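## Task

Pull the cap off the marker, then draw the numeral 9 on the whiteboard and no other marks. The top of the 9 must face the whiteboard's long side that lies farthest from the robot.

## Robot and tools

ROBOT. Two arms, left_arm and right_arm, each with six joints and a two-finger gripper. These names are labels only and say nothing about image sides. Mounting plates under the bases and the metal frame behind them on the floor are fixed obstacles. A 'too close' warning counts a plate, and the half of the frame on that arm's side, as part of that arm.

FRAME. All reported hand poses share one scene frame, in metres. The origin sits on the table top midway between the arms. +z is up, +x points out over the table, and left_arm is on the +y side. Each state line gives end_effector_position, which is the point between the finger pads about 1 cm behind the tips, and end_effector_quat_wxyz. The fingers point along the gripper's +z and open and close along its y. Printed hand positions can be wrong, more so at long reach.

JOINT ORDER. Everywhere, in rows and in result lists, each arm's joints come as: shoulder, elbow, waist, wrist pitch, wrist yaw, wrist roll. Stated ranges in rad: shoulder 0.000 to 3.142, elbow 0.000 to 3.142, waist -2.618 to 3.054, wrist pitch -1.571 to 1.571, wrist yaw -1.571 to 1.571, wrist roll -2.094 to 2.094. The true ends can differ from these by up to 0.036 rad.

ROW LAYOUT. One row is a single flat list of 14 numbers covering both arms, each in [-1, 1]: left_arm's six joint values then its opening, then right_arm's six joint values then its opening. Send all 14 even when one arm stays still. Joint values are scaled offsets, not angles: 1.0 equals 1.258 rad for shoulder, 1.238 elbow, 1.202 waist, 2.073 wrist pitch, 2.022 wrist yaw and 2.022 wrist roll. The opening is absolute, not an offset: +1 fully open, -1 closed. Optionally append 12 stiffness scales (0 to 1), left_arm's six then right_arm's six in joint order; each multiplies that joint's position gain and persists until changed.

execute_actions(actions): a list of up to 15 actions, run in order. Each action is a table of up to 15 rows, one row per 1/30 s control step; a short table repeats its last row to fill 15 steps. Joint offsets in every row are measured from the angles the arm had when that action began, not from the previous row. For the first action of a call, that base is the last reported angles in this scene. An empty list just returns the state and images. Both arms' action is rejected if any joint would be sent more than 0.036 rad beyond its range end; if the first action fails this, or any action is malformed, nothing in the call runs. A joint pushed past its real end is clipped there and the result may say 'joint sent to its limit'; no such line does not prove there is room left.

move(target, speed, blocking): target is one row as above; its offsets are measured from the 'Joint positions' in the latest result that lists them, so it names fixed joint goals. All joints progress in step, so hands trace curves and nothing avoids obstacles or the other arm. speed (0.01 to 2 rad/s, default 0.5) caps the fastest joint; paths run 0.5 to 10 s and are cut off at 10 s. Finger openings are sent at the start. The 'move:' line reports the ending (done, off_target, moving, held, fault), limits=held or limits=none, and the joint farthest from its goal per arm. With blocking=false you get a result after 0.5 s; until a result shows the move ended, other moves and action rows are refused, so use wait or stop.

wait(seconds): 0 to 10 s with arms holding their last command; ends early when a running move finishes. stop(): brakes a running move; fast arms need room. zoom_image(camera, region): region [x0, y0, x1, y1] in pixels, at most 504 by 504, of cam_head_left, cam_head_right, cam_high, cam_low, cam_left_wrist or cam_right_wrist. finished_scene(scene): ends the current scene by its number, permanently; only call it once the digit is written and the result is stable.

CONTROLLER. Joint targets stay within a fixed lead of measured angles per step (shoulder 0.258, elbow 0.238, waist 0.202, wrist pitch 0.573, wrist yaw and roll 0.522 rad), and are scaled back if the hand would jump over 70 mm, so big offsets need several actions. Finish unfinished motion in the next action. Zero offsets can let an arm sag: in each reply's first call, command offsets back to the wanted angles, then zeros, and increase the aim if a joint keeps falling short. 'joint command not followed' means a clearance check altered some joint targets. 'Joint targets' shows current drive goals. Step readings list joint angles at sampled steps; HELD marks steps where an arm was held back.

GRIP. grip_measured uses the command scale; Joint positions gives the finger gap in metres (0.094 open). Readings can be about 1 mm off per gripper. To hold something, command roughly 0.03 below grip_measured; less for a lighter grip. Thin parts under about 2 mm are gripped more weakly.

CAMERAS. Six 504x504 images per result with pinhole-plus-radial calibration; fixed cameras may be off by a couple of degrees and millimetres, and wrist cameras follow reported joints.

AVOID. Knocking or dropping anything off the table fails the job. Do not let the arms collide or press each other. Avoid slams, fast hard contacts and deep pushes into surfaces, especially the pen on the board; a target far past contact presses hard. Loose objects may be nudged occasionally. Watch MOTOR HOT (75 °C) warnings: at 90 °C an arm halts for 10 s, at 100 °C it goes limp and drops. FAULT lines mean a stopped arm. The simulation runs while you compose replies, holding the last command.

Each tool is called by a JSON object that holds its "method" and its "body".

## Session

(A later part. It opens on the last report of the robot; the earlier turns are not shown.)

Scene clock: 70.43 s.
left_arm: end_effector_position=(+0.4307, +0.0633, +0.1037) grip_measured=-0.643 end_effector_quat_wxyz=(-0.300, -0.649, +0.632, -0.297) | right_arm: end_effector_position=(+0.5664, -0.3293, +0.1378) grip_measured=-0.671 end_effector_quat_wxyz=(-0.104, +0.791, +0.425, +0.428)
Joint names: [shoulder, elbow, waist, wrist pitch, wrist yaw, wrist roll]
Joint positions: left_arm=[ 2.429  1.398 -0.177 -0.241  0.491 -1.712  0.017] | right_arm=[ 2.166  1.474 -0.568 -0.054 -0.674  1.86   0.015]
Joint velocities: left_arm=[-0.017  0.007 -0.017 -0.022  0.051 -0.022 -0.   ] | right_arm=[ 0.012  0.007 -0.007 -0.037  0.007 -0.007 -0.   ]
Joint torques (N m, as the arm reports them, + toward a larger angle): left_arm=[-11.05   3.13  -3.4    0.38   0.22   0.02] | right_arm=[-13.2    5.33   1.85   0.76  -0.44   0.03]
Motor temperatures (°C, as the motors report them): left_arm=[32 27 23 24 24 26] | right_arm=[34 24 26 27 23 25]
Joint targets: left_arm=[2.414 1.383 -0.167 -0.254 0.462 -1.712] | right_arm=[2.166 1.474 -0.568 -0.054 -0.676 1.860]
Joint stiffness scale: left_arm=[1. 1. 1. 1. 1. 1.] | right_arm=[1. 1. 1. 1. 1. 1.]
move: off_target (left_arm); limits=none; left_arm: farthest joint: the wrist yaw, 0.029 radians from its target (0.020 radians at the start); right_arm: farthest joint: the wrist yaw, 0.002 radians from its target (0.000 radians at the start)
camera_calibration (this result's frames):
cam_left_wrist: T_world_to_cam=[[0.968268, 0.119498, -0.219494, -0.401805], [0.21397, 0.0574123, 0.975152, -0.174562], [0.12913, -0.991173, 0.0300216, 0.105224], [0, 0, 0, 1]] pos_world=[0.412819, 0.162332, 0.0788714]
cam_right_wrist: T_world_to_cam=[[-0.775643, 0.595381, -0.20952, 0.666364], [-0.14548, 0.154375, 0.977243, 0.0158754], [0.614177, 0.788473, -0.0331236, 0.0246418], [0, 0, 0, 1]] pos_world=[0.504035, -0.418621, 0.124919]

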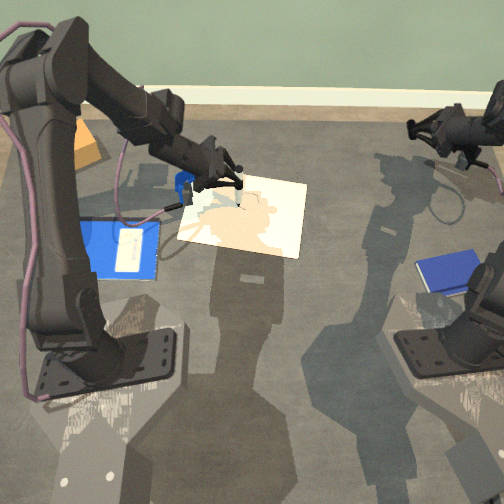

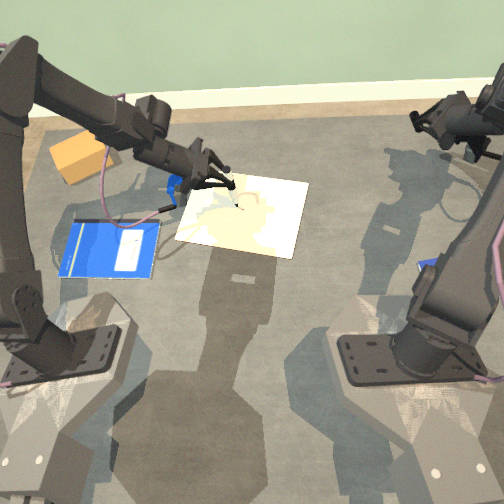

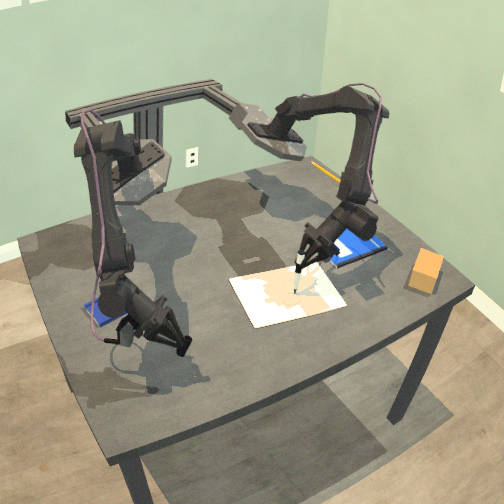

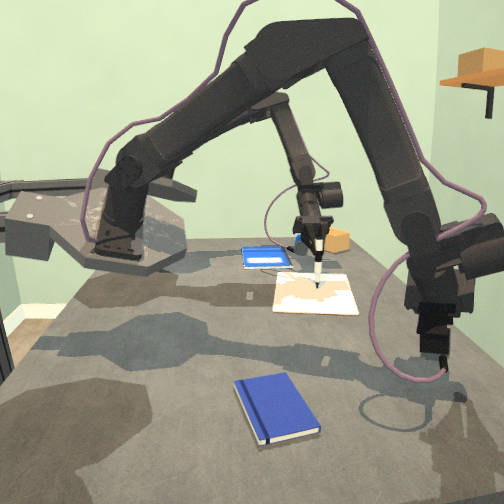

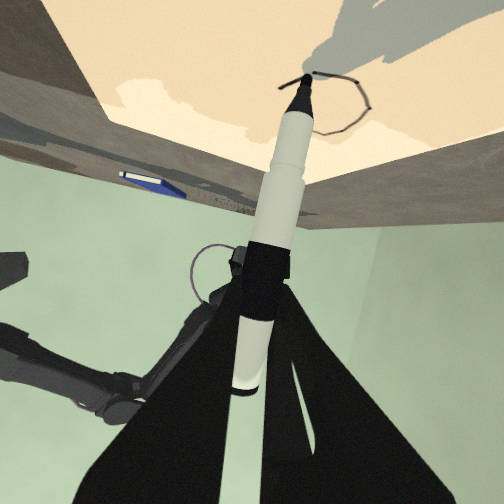

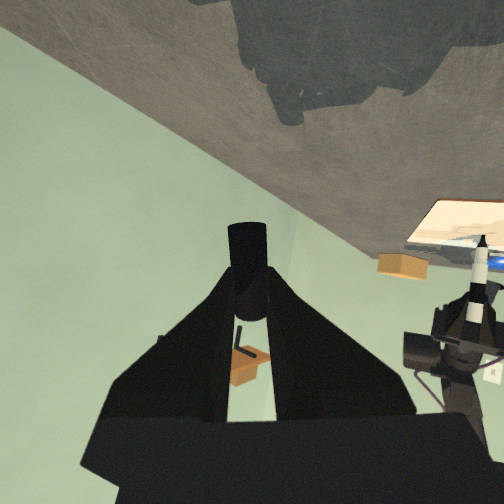

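{"method": "move", "body": {"target": [-0.01,0.025,0.008,-0.006,-0.014,0,-0.74,0,0,0,0,0,0,-0.71], "speed": 0.04}}

{"method": "zoom_image", "body": {"camera": "cam_left_wrist", "region": [250,30,420,150]}}

Scene clock: 71.80 s.
left_arm: end_effector_position=(+0.4350, +0.0658, +0.1038) grip_measured=-0.643 end_effector_quat_wxyz=(-0.296, -0.651, +0.632, -0.299) | right_arm: end_effector_position=(+0.5664, -0.3294, +0.1377) grip_measured=-0.671 end_effector_quat_wxyz=(-0.103, +0.791, +0.425, +0.428)
Joint names: [shoulder, elbow, waist, wrist pitch, wrist yaw, wrist roll]
Joint positions: left_arm=[ 2.429  1.408 -0.172 -0.244  0.487 -1.712  0.017] | right_arm=[ 2.166  1.474 -0.568 -0.054 -0.673  1.86   0.015]
Joint velocities: left_arm=[-0.017 -0.007  0.012 -0.022 -0.007  0.11  -0.001] | right_arm=[ 0.007 -0.017 -0.007  0.037  0.081 -0.022 -0.001]
Joint torques (N m, as the arm reports them, + toward a larger angle): left_arm=[-10.92   5.71  -3.62   0.43   0.25   0.03] | right_arm=[-13.19   5.35   1.81   0.75  -0.45   0.02]
Motor temperatures (°C, as the motors report them): left_arm=[32 27 23 24 24 26] | right_arm=[34 24 26 27 23 25]
Joint targets: left_arm=[2.416 1.429 -0.167 -0.254 0.462 -1.712] | right_arm=[2.166 1.474 -0.568 -0.054 -0.675 1.860]
Joint stiffness scale: left_arm=[1. 1. 1. 1. 1. 1.] | right_arm=[1. 1. 1. 1. 1. 1.]
move: off_target (left_arm); limits=none; left_arm: farthest joint: the wrist yaw, 0.025 radians from its target (0.028 radians at the start); right_arm: farthest joint: the wrist yaw, 0.001 radians from its target (0.000 radians at the start)
camera_calibration (this result's frames):
cam_left_wrist: T_world_to_cam=[[0.968494, 0.127126, -0.214143, -0.407418], [0.208654, 0.0551891, 0.976431, -0.173427], [0.135948, -0.99035, 0.026925, 0.104417], [0, 0, 0, 1]] pos_world=[0.416573, 0.164774, 0.079282]
cam_right_wrist: T_world_to_cam=[[-0.775466, 0.595552, -0.209692, 0.666396], [-0.144931, 0.155345, 0.977171, 0.016051], [0.614531, 0.788153, -0.0341504, 0.0245968], [0, 0, 0, 1]] pos_world=[0.503978, -0.418753, 0.124894]

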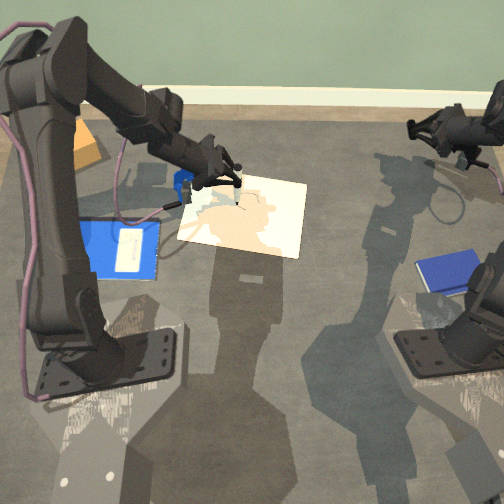

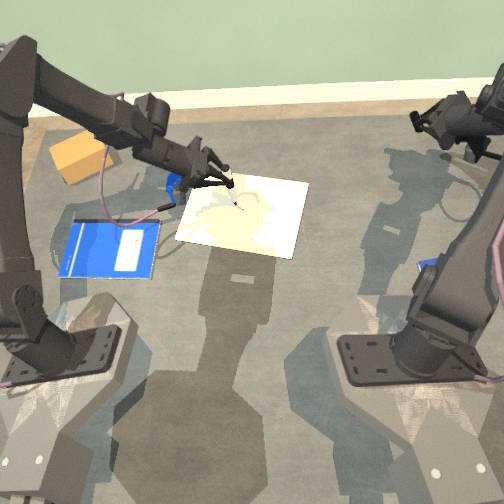

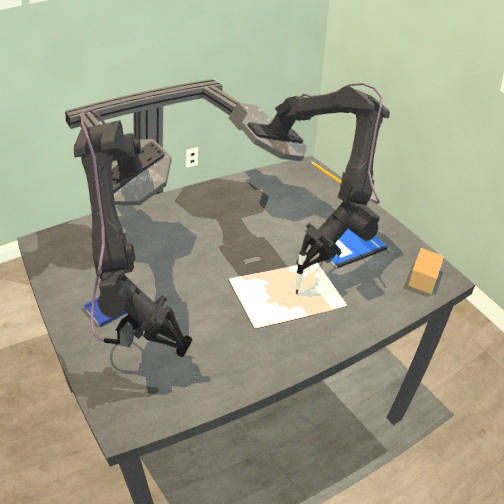

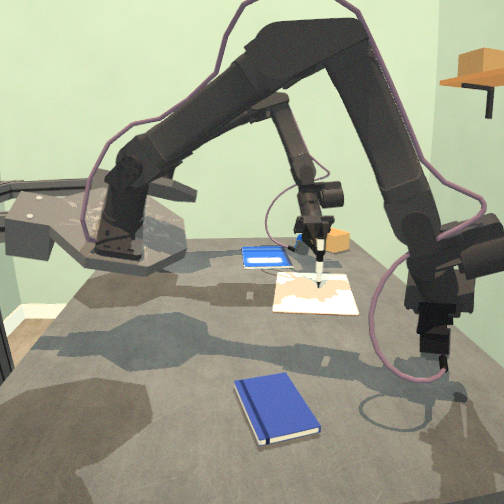

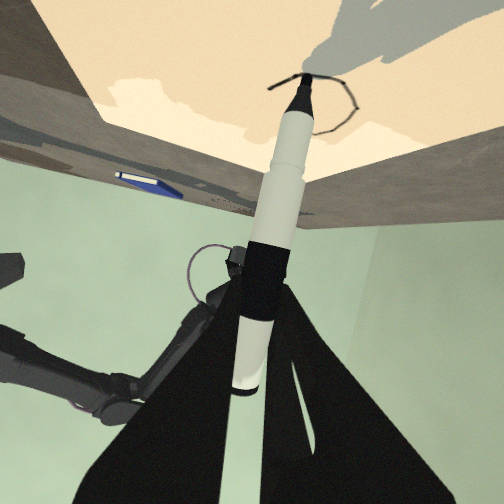

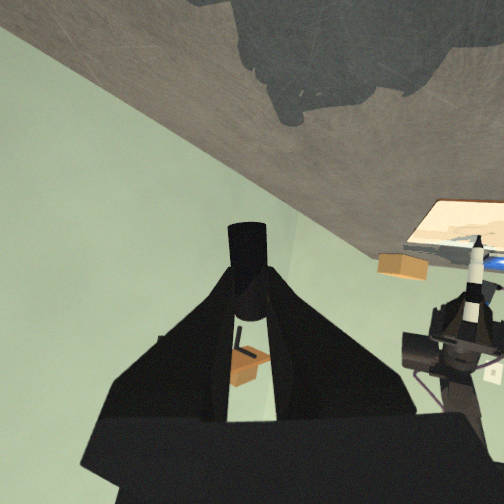

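Region (250, 30, 420, 150) of cam_left_wrist's 504x504 image, scaled by 2.965, with more detail than that image has; it fills the top 356 rows of this view, and the rest is white.

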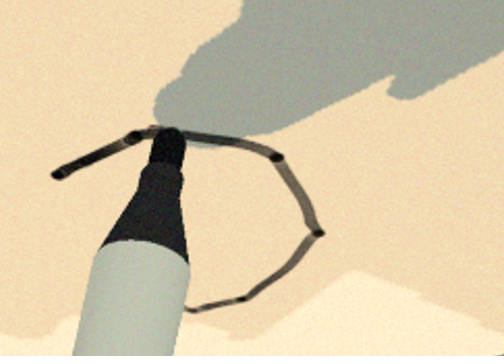

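{"method": "move", "body": {"target": [0.024,-0.024,-0.053,-0.005,-0.012,0,-0.74,0,0,0,0,0,0,-0.71], "speed": 0.07}}

Scene clock: 73.30 s.
left_arm: end_effector_position=(+0.4194, +0.0454, +0.1043) grip_measured=-0.643 end_effector_quat_wxyz=(-0.300, -0.636, +0.651, -0.286) | right_arm: end_effector_position=(+0.5663, -0.3296, +0.1375) grip_measured=-0.671 end_effector_quat_wxyz=(-0.103, +0.791, +0.425, +0.428)
Joint names: [shoulder, elbow, waist, wrist pitch, wrist yaw, wrist roll]
Joint positions: left_arm=[ 2.441  1.395 -0.225 -0.243  0.465 -1.712  0.017] | right_arm=[ 2.166  1.474 -0.568 -0.054 -0.672  1.86   0.015]
Joint velocities: left_arm=[ 0.002 -0.002  0.007  0.037 -0.051 -0.066  0.001] | right_arm=[-0.002 -0.007 -0.012  0.051 -0.007 -0.022  0.001]
Joint torques (N m, as the arm reports them, + toward a larger angle): left_arm=[-8.77  2.93 -5.08  0.4   0.55  0.03] | right_arm=[-13.23   5.38   1.84   0.77  -0.42   0.02]
Motor temperatures (°C, as the motors report them): left_arm=[32 27 23 24 24 26] | right_arm=[34 24 26 27 23 25]
Joint targets: left_arm=[2.459 1.378 -0.236 -0.255 0.463 -1.712] | right_arm=[2.166 1.474 -0.568 -0.054 -0.673 1.860]
Joint stiffness scale: left_arm=[1. 1. 1. 1. 1. 1.] | right_arm=[1. 1. 1. 1. 1. 1.]
move: done; limits=none; left_arm: farthest joint: the shoulder, 0.018 radians from its target (0.030 radians at the start); right_arm: farthest joint: the wrist yaw, 0.001 radians from its target (0.000 radians at the start)
camera_calibration (this result's frames):
cam_left_wrist: T_world_to_cam=[[0.973702, 0.0769932, -0.214419, -0.389497], [0.212604, 0.031149, 0.976642, -0.1701], [0.0818737, -0.996545, 0.0139608, 0.110647], [0, 0, 0, 1]] pos_world=[0.406359, 0.145552, 0.0810661]
cam_right_wrist: T_world_to_cam=[[-0.775229, 0.595779, -0.209922, 0.66644], [-0.144199, 0.156638, 0.977073, 0.016285], [0.615001, 0.787726, -0.0355193, 0.0245364], [0, 0, 0, 1]] pos_world=[0.503902, -0.41893, 0.12486]

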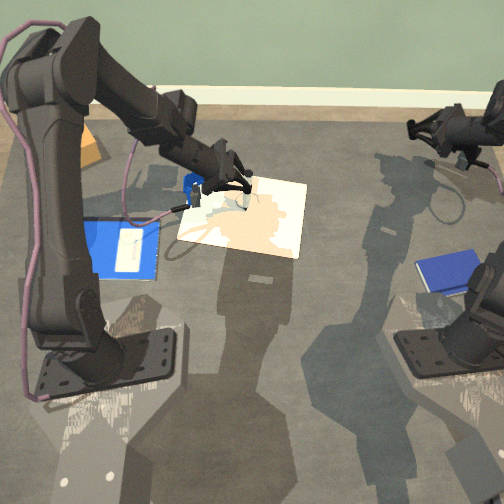

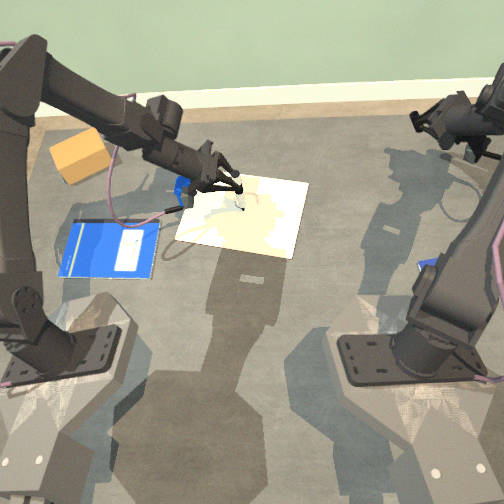

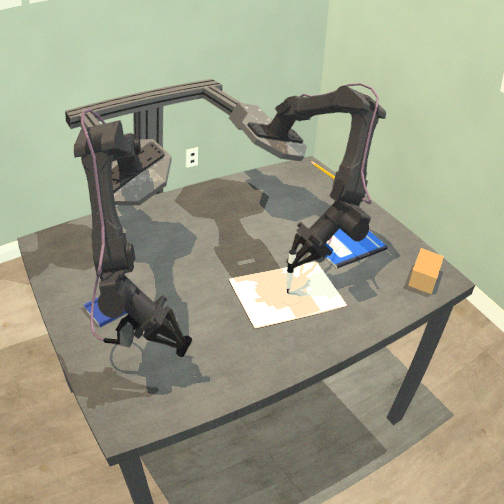

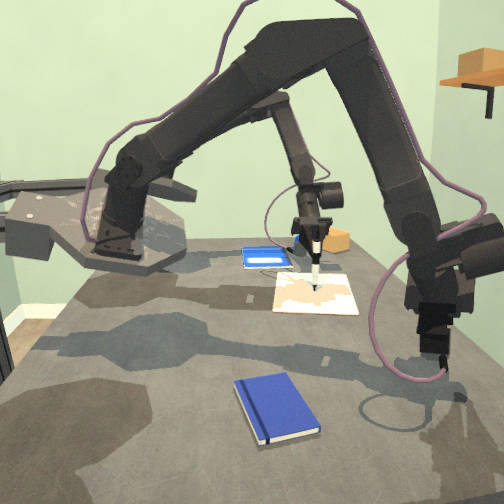

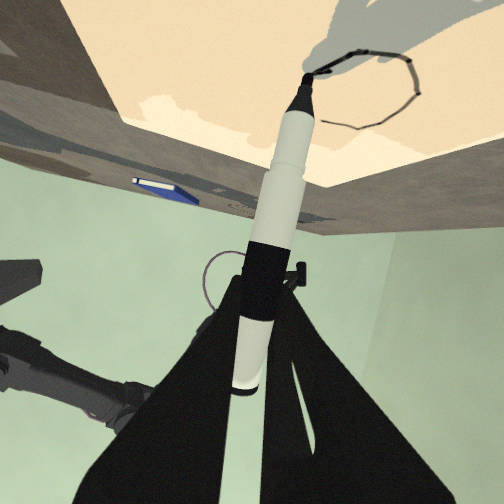

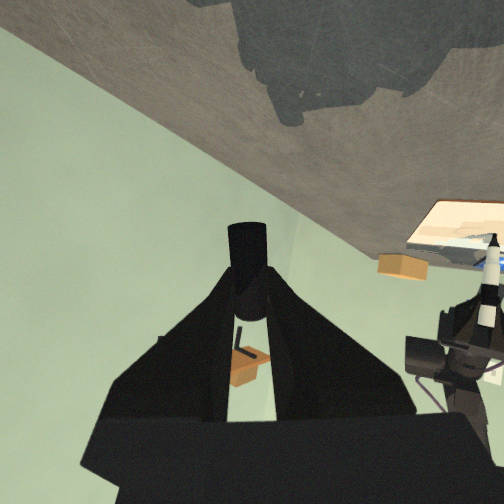

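{"method": "move", "body": {"target": [0.05,0.058,-0.042,-0.005,0,0,-0.74,0,0,0,0,0,0,-0.71], "speed": 0.07}}

Scene clock: 74.83 s.
left_arm: end_effector_position=(+0.4228, +0.0250, +0.1041) grip_measured=-0.643 end_effector_quat_wxyz=(-0.301, -0.621, +0.662, -0.292) | right_arm: end_effector_position=(+0.5663, -0.3298, +0.1373) grip_measured=-0.671 end_effector_quat_wxyz=(-0.102, +0.792, +0.425, +0.427)
Joint names: [shoulder, elbow, waist, wrist pitch, wrist yaw, wrist roll]
Joint positions: left_arm=[ 2.483  1.448 -0.263 -0.243  0.465 -1.712  0.017] | right_arm=[ 2.166  1.474 -0.568 -0.054 -0.671  1.86   0.015]
Joint velocities: left_arm=[-0.017  0.017 -0.002 -0.037  0.007 -0.022  0.001] | right_arm=[ 0.012  0.012  0.007 -0.051 -0.007 -0.081 -0.   ]
Joint torques (N m, as the arm reports them, + toward a larger angle): left_arm=[-8.77  5.65 -5.2   0.46  0.56  0.03] | right_arm=[-13.2    5.37   1.88   0.76  -0.43   0.01]
Motor temperatures (°C, as the motors report them): left_arm=[32 27 24 24 24 26] | right_arm=[34 25 26 27 23 25]
Joint targets: left_arm=[2.504 1.467 -0.275 -0.254 0.465 -1.712] | right_arm=[2.166 1.474 -0.568 -0.054 -0.672 1.860]
Joint stiffness scale: left_arm=[1. 1. 1. 1. 1. 1.] | right_arm=[1. 1. 1. 1. 1. 1.]
move: off_target (left_arm); limits=none; left_arm: farthest joint: the shoulder, 0.021 radians from its target (0.063 radians at the start); right_arm: farthest joint: the wrist yaw, 0.001 radians from its target (0.000 radians at the start)
camera_calibration (this result's frames):
cam_left_wrist: T_world_to_cam=[[0.980164, 0.044398, -0.193154, -0.395382], [0.191703, 0.0349338, 0.980831, -0.16168], [0.0502945, -0.998403, 0.0257296, 0.102279], [0, 0, 0, 1]] pos_world=[0.413389, 0.125317, 0.0795798]
cam_right_wrist: T_world_to_cam=[[-0.775051, 0.595949, -0.210095, 0.666473], [-0.14365, 0.157607, 0.976998, 0.0164604], [0.615354, 0.787404, -0.0365459, 0.0244909], [0, 0, 0, 1]] pos_world=[0.503845, -0.419062, 0.124836]

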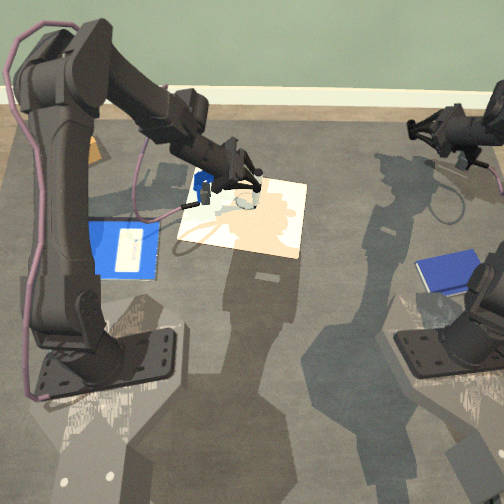

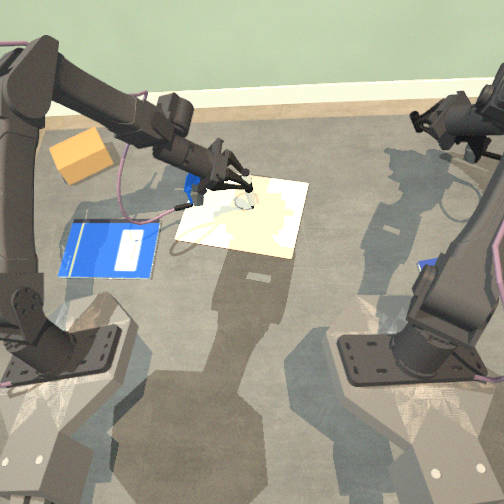

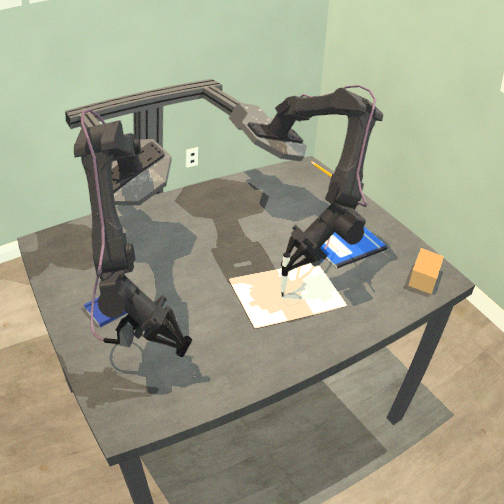

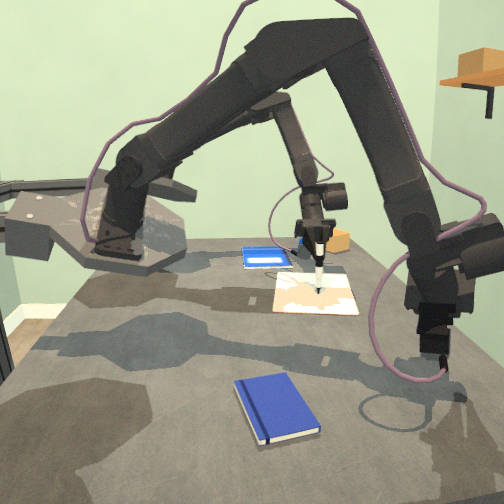

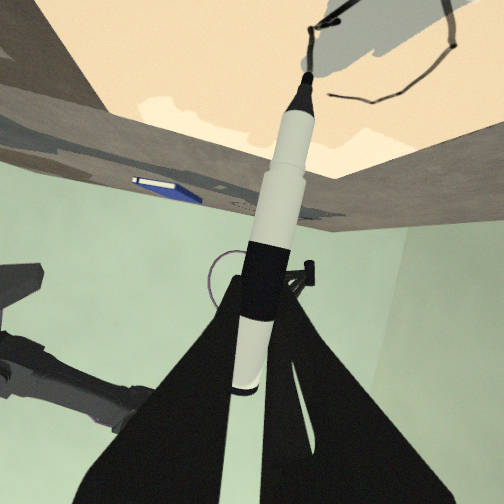

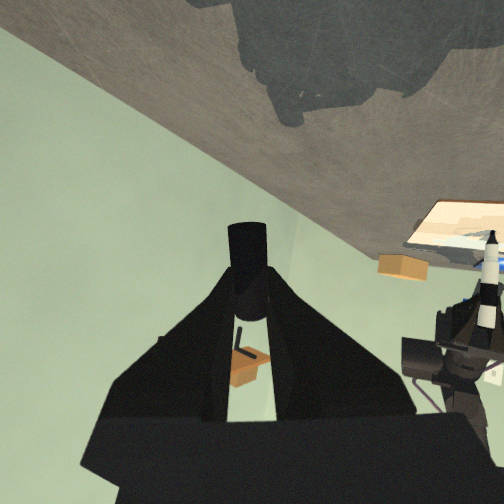

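{"method": "move", "body": {"target": [0.047,0.074,-0.024,-0.005,0,0,-0.74,0,0,0,0,0,0,-0.71], "speed": 0.08}}

{"method": "zoom_image", "body": {"camera": "cam_left_wrist", "region": [250,0,480,150]}}

Scene clock: 76.47 s.
left_arm: end_effector_position=(+0.4372, +0.0128, +0.1042) grip_measured=-0.643 end_effector_quat_wxyz=(-0.294, -0.613, +0.667, -0.305) | right_arm: end_effector_position=(+0.5663, -0.3300, +0.1372) grip_measured=-0.671 end_effector_quat_wxyz=(-0.102, +0.792, +0.425, +0.427)
Joint names: [shoulder, elbow, waist, wrist pitch, wrist yaw, wrist roll]
Joint positions: left_arm=[ 2.523  1.519 -0.28  -0.244  0.466 -1.712  0.017] | right_arm=[ 2.166  1.474 -0.568 -0.054 -0.669  1.86   0.015]
Joint velocities: left_arm=[-0.012  0.022  0.002 -0.007  0.007 -0.007  0.   ] | right_arm=[-0.002  0.002  0.002  0.037 -0.022  0.037  0.   ]
Joint torques (N m, as the arm reports them, + toward a larger angle): left_arm=[-9.14  5.99 -5.44  0.51  0.53  0.03] | right_arm=[-13.2    5.38   1.86   0.75  -0.42   0.03]
Motor temperatures (°C, as the motors report them): left_arm=[32 27 24 24 24 26] | right_arm=[34 25 26 28 23 25]
Joint targets: left_arm=[2.542 1.540 -0.292 -0.254 0.464 -1.712] | right_arm=[2.166 1.474 -0.568 -0.054 -0.670 1.860]
Joint stiffness scale: left_arm=[1. 1. 1. 1. 1. 1.] | right_arm=[1. 1. 1. 1. 1. 1.]
move: off_target (left_arm); limits=none; left_arm: farthest joint: the elbow, 0.021 radians from its target (0.092 radians at the start); right_arm: farthest joint: the wrist yaw, 0.002 radians from its target (0.000 radians at the start)
camera_calibration (this result's frames):
cam_left_wrist: T_world_to_cam=[[0.986121, 0.0384913, -0.161507, -0.414774], [0.159741, 0.0452432, 0.986122, -0.150823], [0.0452642, -0.998234, 0.0384666, 0.0902247], [0, 0, 0, 1]] pos_world=[0.429026, 0.112854, 0.0782704]
cam_right_wrist: T_world_to_cam=[[-0.774815, 0.596176, -0.210325, 0.666516], [-0.142916, 0.1589, 0.976896, 0.0166942], [0.615822, 0.786972, -0.0379144, 0.0244299], [0, 0, 0, 1]] pos_world=[0.503768, -0.419239, 0.124803]

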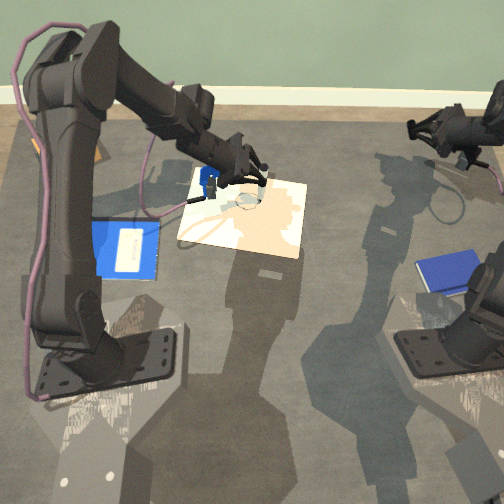

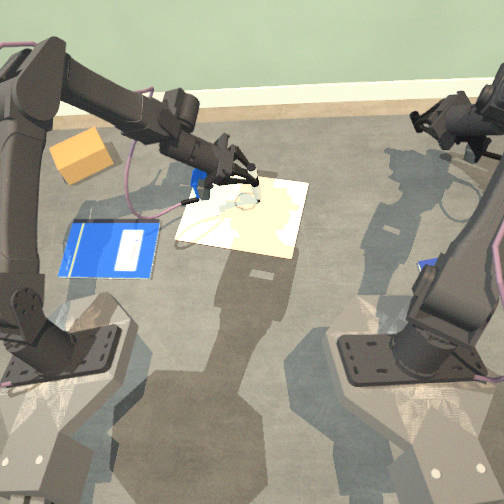

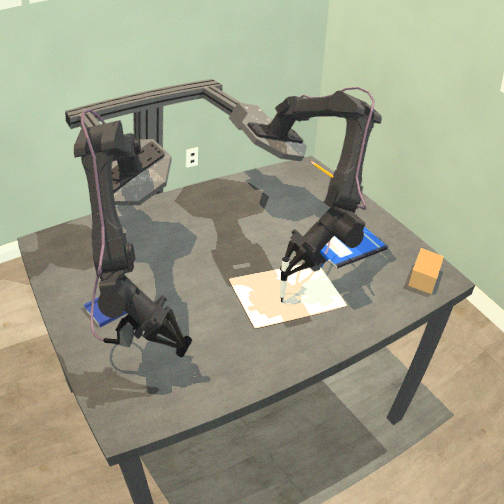

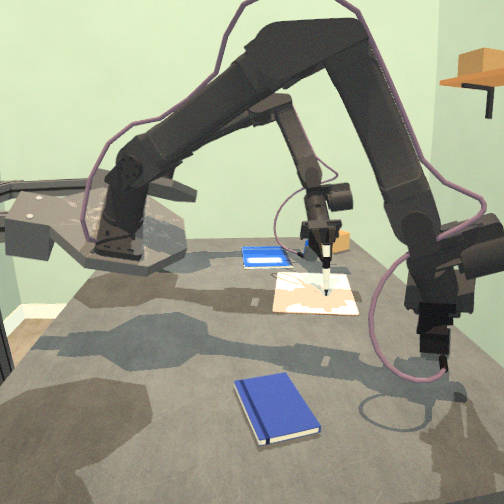

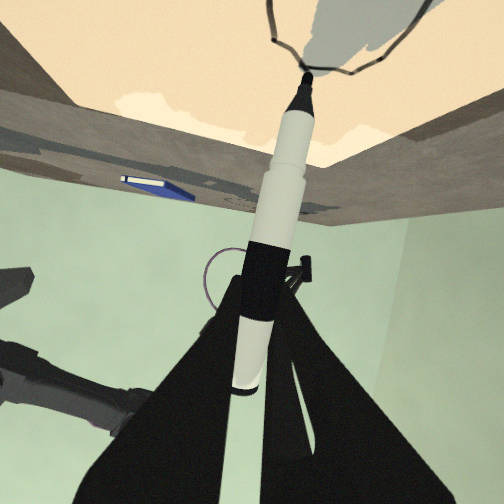

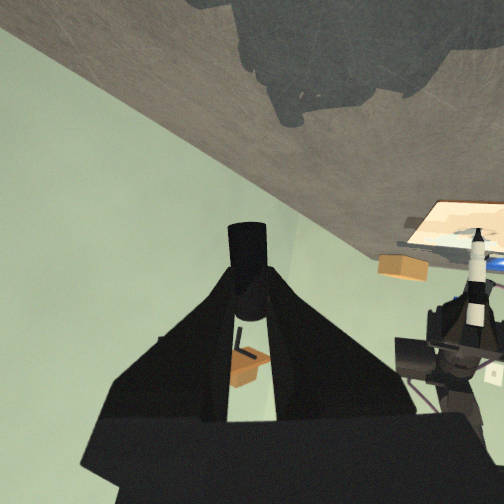

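Region (250, 0, 480, 150) of cam_left_wrist's 504x504 image, scaled by 2.191, with more detail than that image has; it fills the top 329 rows of this view, and the rest is white.

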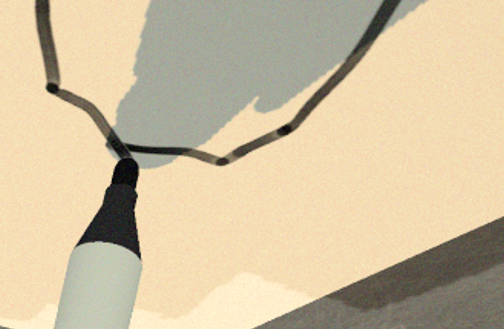

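{"method": "move", "body": {"target": [-0.057,-0.125,-0.004,-0.005,0,0,-0.74,0,0,0,0,0,0,-0.71], "speed": 0.1}}

Scene clock: 78.60 s.
left_arm: end_effector_position=(+0.3993, +0.0212, +0.1042) grip_measured=-0.643 end_effector_quat_wxyz=(-0.315, -0.615, +0.667, -0.277) | right_arm: end_effector_position=(+0.5663, -0.3301, +0.1370) grip_measured=-0.671 end_effector_quat_wxyz=(-0.102, +0.792, +0.425, +0.426)
Joint names: [shoulder, elbow, waist, wrist pitch, wrist yaw, wrist roll]
Joint positions: left_arm=[ 2.466  1.384 -0.28  -0.236  0.466 -1.712  0.017] | right_arm=[ 2.166  1.474 -0.568 -0.054 -0.668  1.86   0.015]
Joint velocities: left_arm=[-0.002  0.017  0.002  0.022 -0.022 -0.022  0.001] | right_arm=[ 0.007 -0.007 -0.002 -0.022 -0.037  0.007  0.002]
Joint torques (N m, as the arm reports them, + toward a larger angle): left_arm=[-10.85   2.7   -4.58   0.3    0.56   0.03] | right_arm=[-13.24   5.35   1.88   0.76  -0.44   0.03]
Motor temperatures (°C, as the motors report them): left_arm=[32 27 24 24 24 26] | right_arm=[35 25 26 28 23 25]
Joint targets: left_arm=[2.451 1.364 -0.285 -0.254 0.466 -1.712] | right_arm=[2.166 1.474 -0.568 -0.054 -0.669 1.860]
Joint stiffness scale: left_arm=[1. 1. 1. 1. 1. 1.] | right_arm=[1. 1. 1. 1. 1. 1.]
move: done; limits=none; left_arm: farthest joint: the elbow, 0.020 radians from its target (0.154 radians at the start); right_arm: farthest joint: the wrist yaw, 0.001 radians from its target (0.000 radians at the start)
camera_calibration (this result's frames):
cam_left_wrist: T_world_to_cam=[[0.974811, 0.0150179, -0.222525, -0.366339], [0.222083, 0.026533, 0.974667, -0.168493], [0.0205417, -0.999535, 0.0225295, 0.111912], [0, 0, 0, 1]] pos_world=[0.392232, 0.121833, 0.0801834]
cam_right_wrist: T_world_to_cam=[[-0.774637, 0.596345, -0.210498, 0.666549], [-0.142366, 0.159868, 0.976818, 0.0168696], [0.616173, 0.786648, -0.0389407, 0.0243839], [0, 0, 0, 1]] pos_world=[0.503711, -0.419372, 0.124778]

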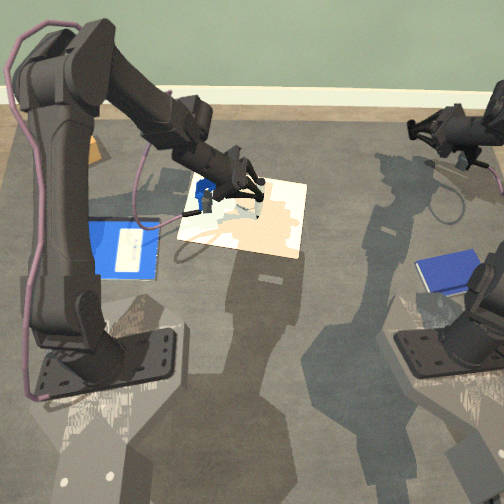

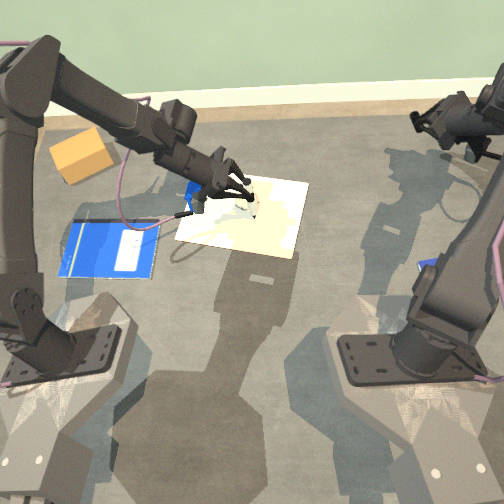

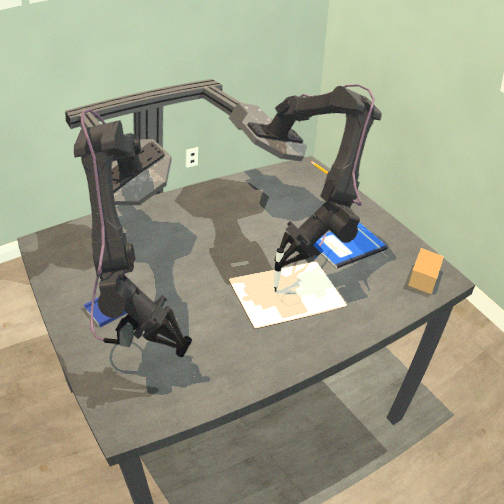

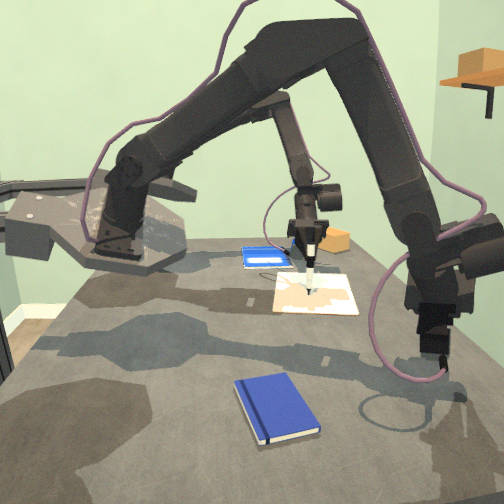

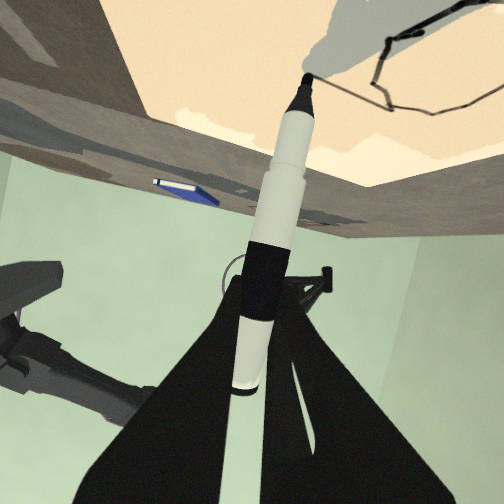

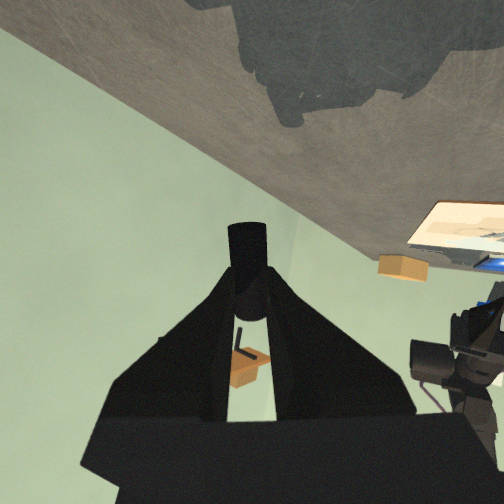

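{"method": "move", "body": {"target": [-0.058,-0.125,-0.002,-0.008,0,0,-0.74,0,0,0,0,0,0,-0.71], "speed": 0.1}}

Scene clock: 80.83 s.
left_arm: end_effector_position=(+0.3558, +0.0315, +0.1044) grip_measured=-0.643 end_effector_quat_wxyz=(-0.338, -0.618, +0.668, -0.242) | right_arm: end_effector_position=(+0.5663, -0.3303, +0.1369) grip_measured=-0.671 end_effector_quat_wxyz=(-0.101, +0.792, +0.425, +0.426)
Joint names: [shoulder, elbow, waist, wrist pitch, wrist yaw, wrist roll]
Joint positions: left_arm=[ 2.411  1.247 -0.28  -0.237  0.463 -1.712  0.017] | right_arm=[ 2.166  1.474 -0.568 -0.054 -0.667  1.86   0.015]
Joint velocities: left_arm=[ 0.007 -0.012 -0.002  0.022  0.007  0.037 -0.001] | right_arm=[ 0.002  0.007  0.002  0.007  0.037  0.037 -0.   ]
Joint torques (N m, as the arm reports them, + toward a larger angle): left_arm=[-10.4    2.37  -4.1    0.19   0.56   0.04] | right_arm=[-13.19   5.32   1.85   0.75  -0.45   0.02]
Motor temperatures (°C, as the motors report them): left_arm=[32 27 24 24 24 26] | right_arm=[35 25 26 28 23 25]
Joint targets: left_arm=[2.393 1.229 -0.282 -0.253 0.466 -1.712] | right_arm=[2.166 1.474 -0.568 -0.054 -0.668 1.860]
Joint stiffness scale: left_arm=[1. 1. 1. 1. 1. 1.] | right_arm=[1. 1. 1. 1. 1. 1.]
move: done; limits=none; left_arm: farthest joint: the shoulder, 0.018 radians from its target (0.073 radians at the start); right_arm: farthest joint: the wrist yaw, 0.001 radians from its target (0.000 radians at the start)
camera_calibration (this result's frames):
cam_left_wrist: T_world_to_cam=[[0.955446, -0.0108208, -0.294967, -0.308765], [0.294976, -0.000856727, 0.955504, -0.182337], [-0.010592, -0.999941, 0.00237331, 0.13626], [0, 0, 0, 1]] pos_world=[0.350236, 0.132755, 0.0828245]
cam_right_wrist: T_world_to_cam=[[-0.77446, 0.596515, -0.210672, 0.666582], [-0.141815, 0.160837, 0.97674, 0.0170449], [0.616523, 0.786322, -0.0399668, 0.0243377], [0, 0, 0, 1]] pos_world=[0.503653, -0.419504, 0.124754]

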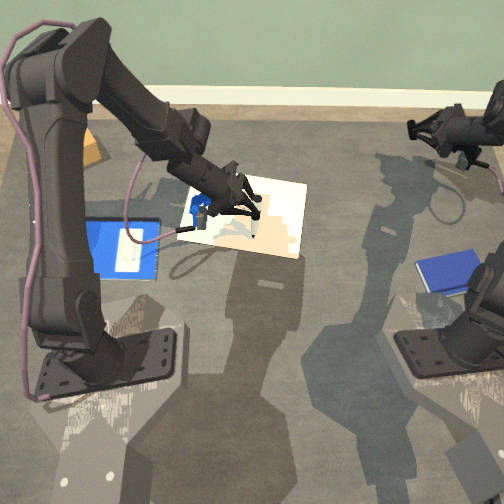

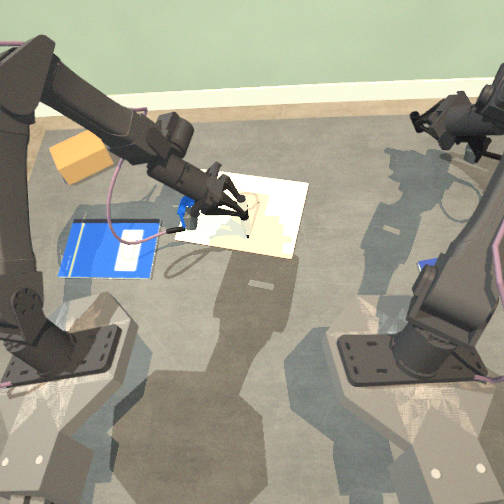

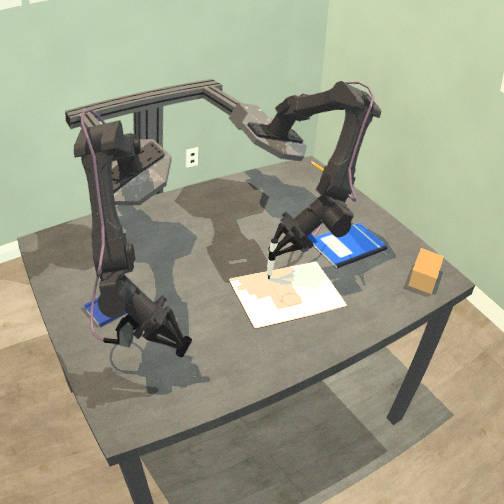

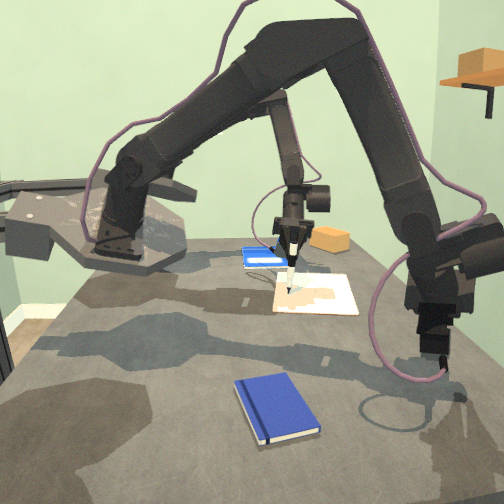

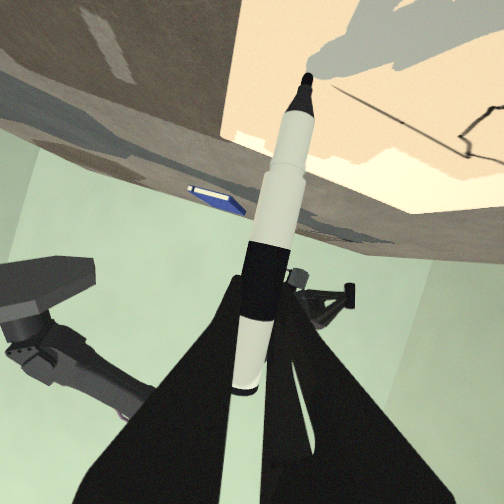

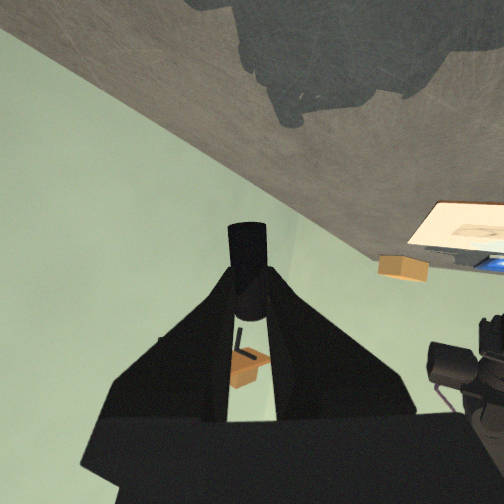

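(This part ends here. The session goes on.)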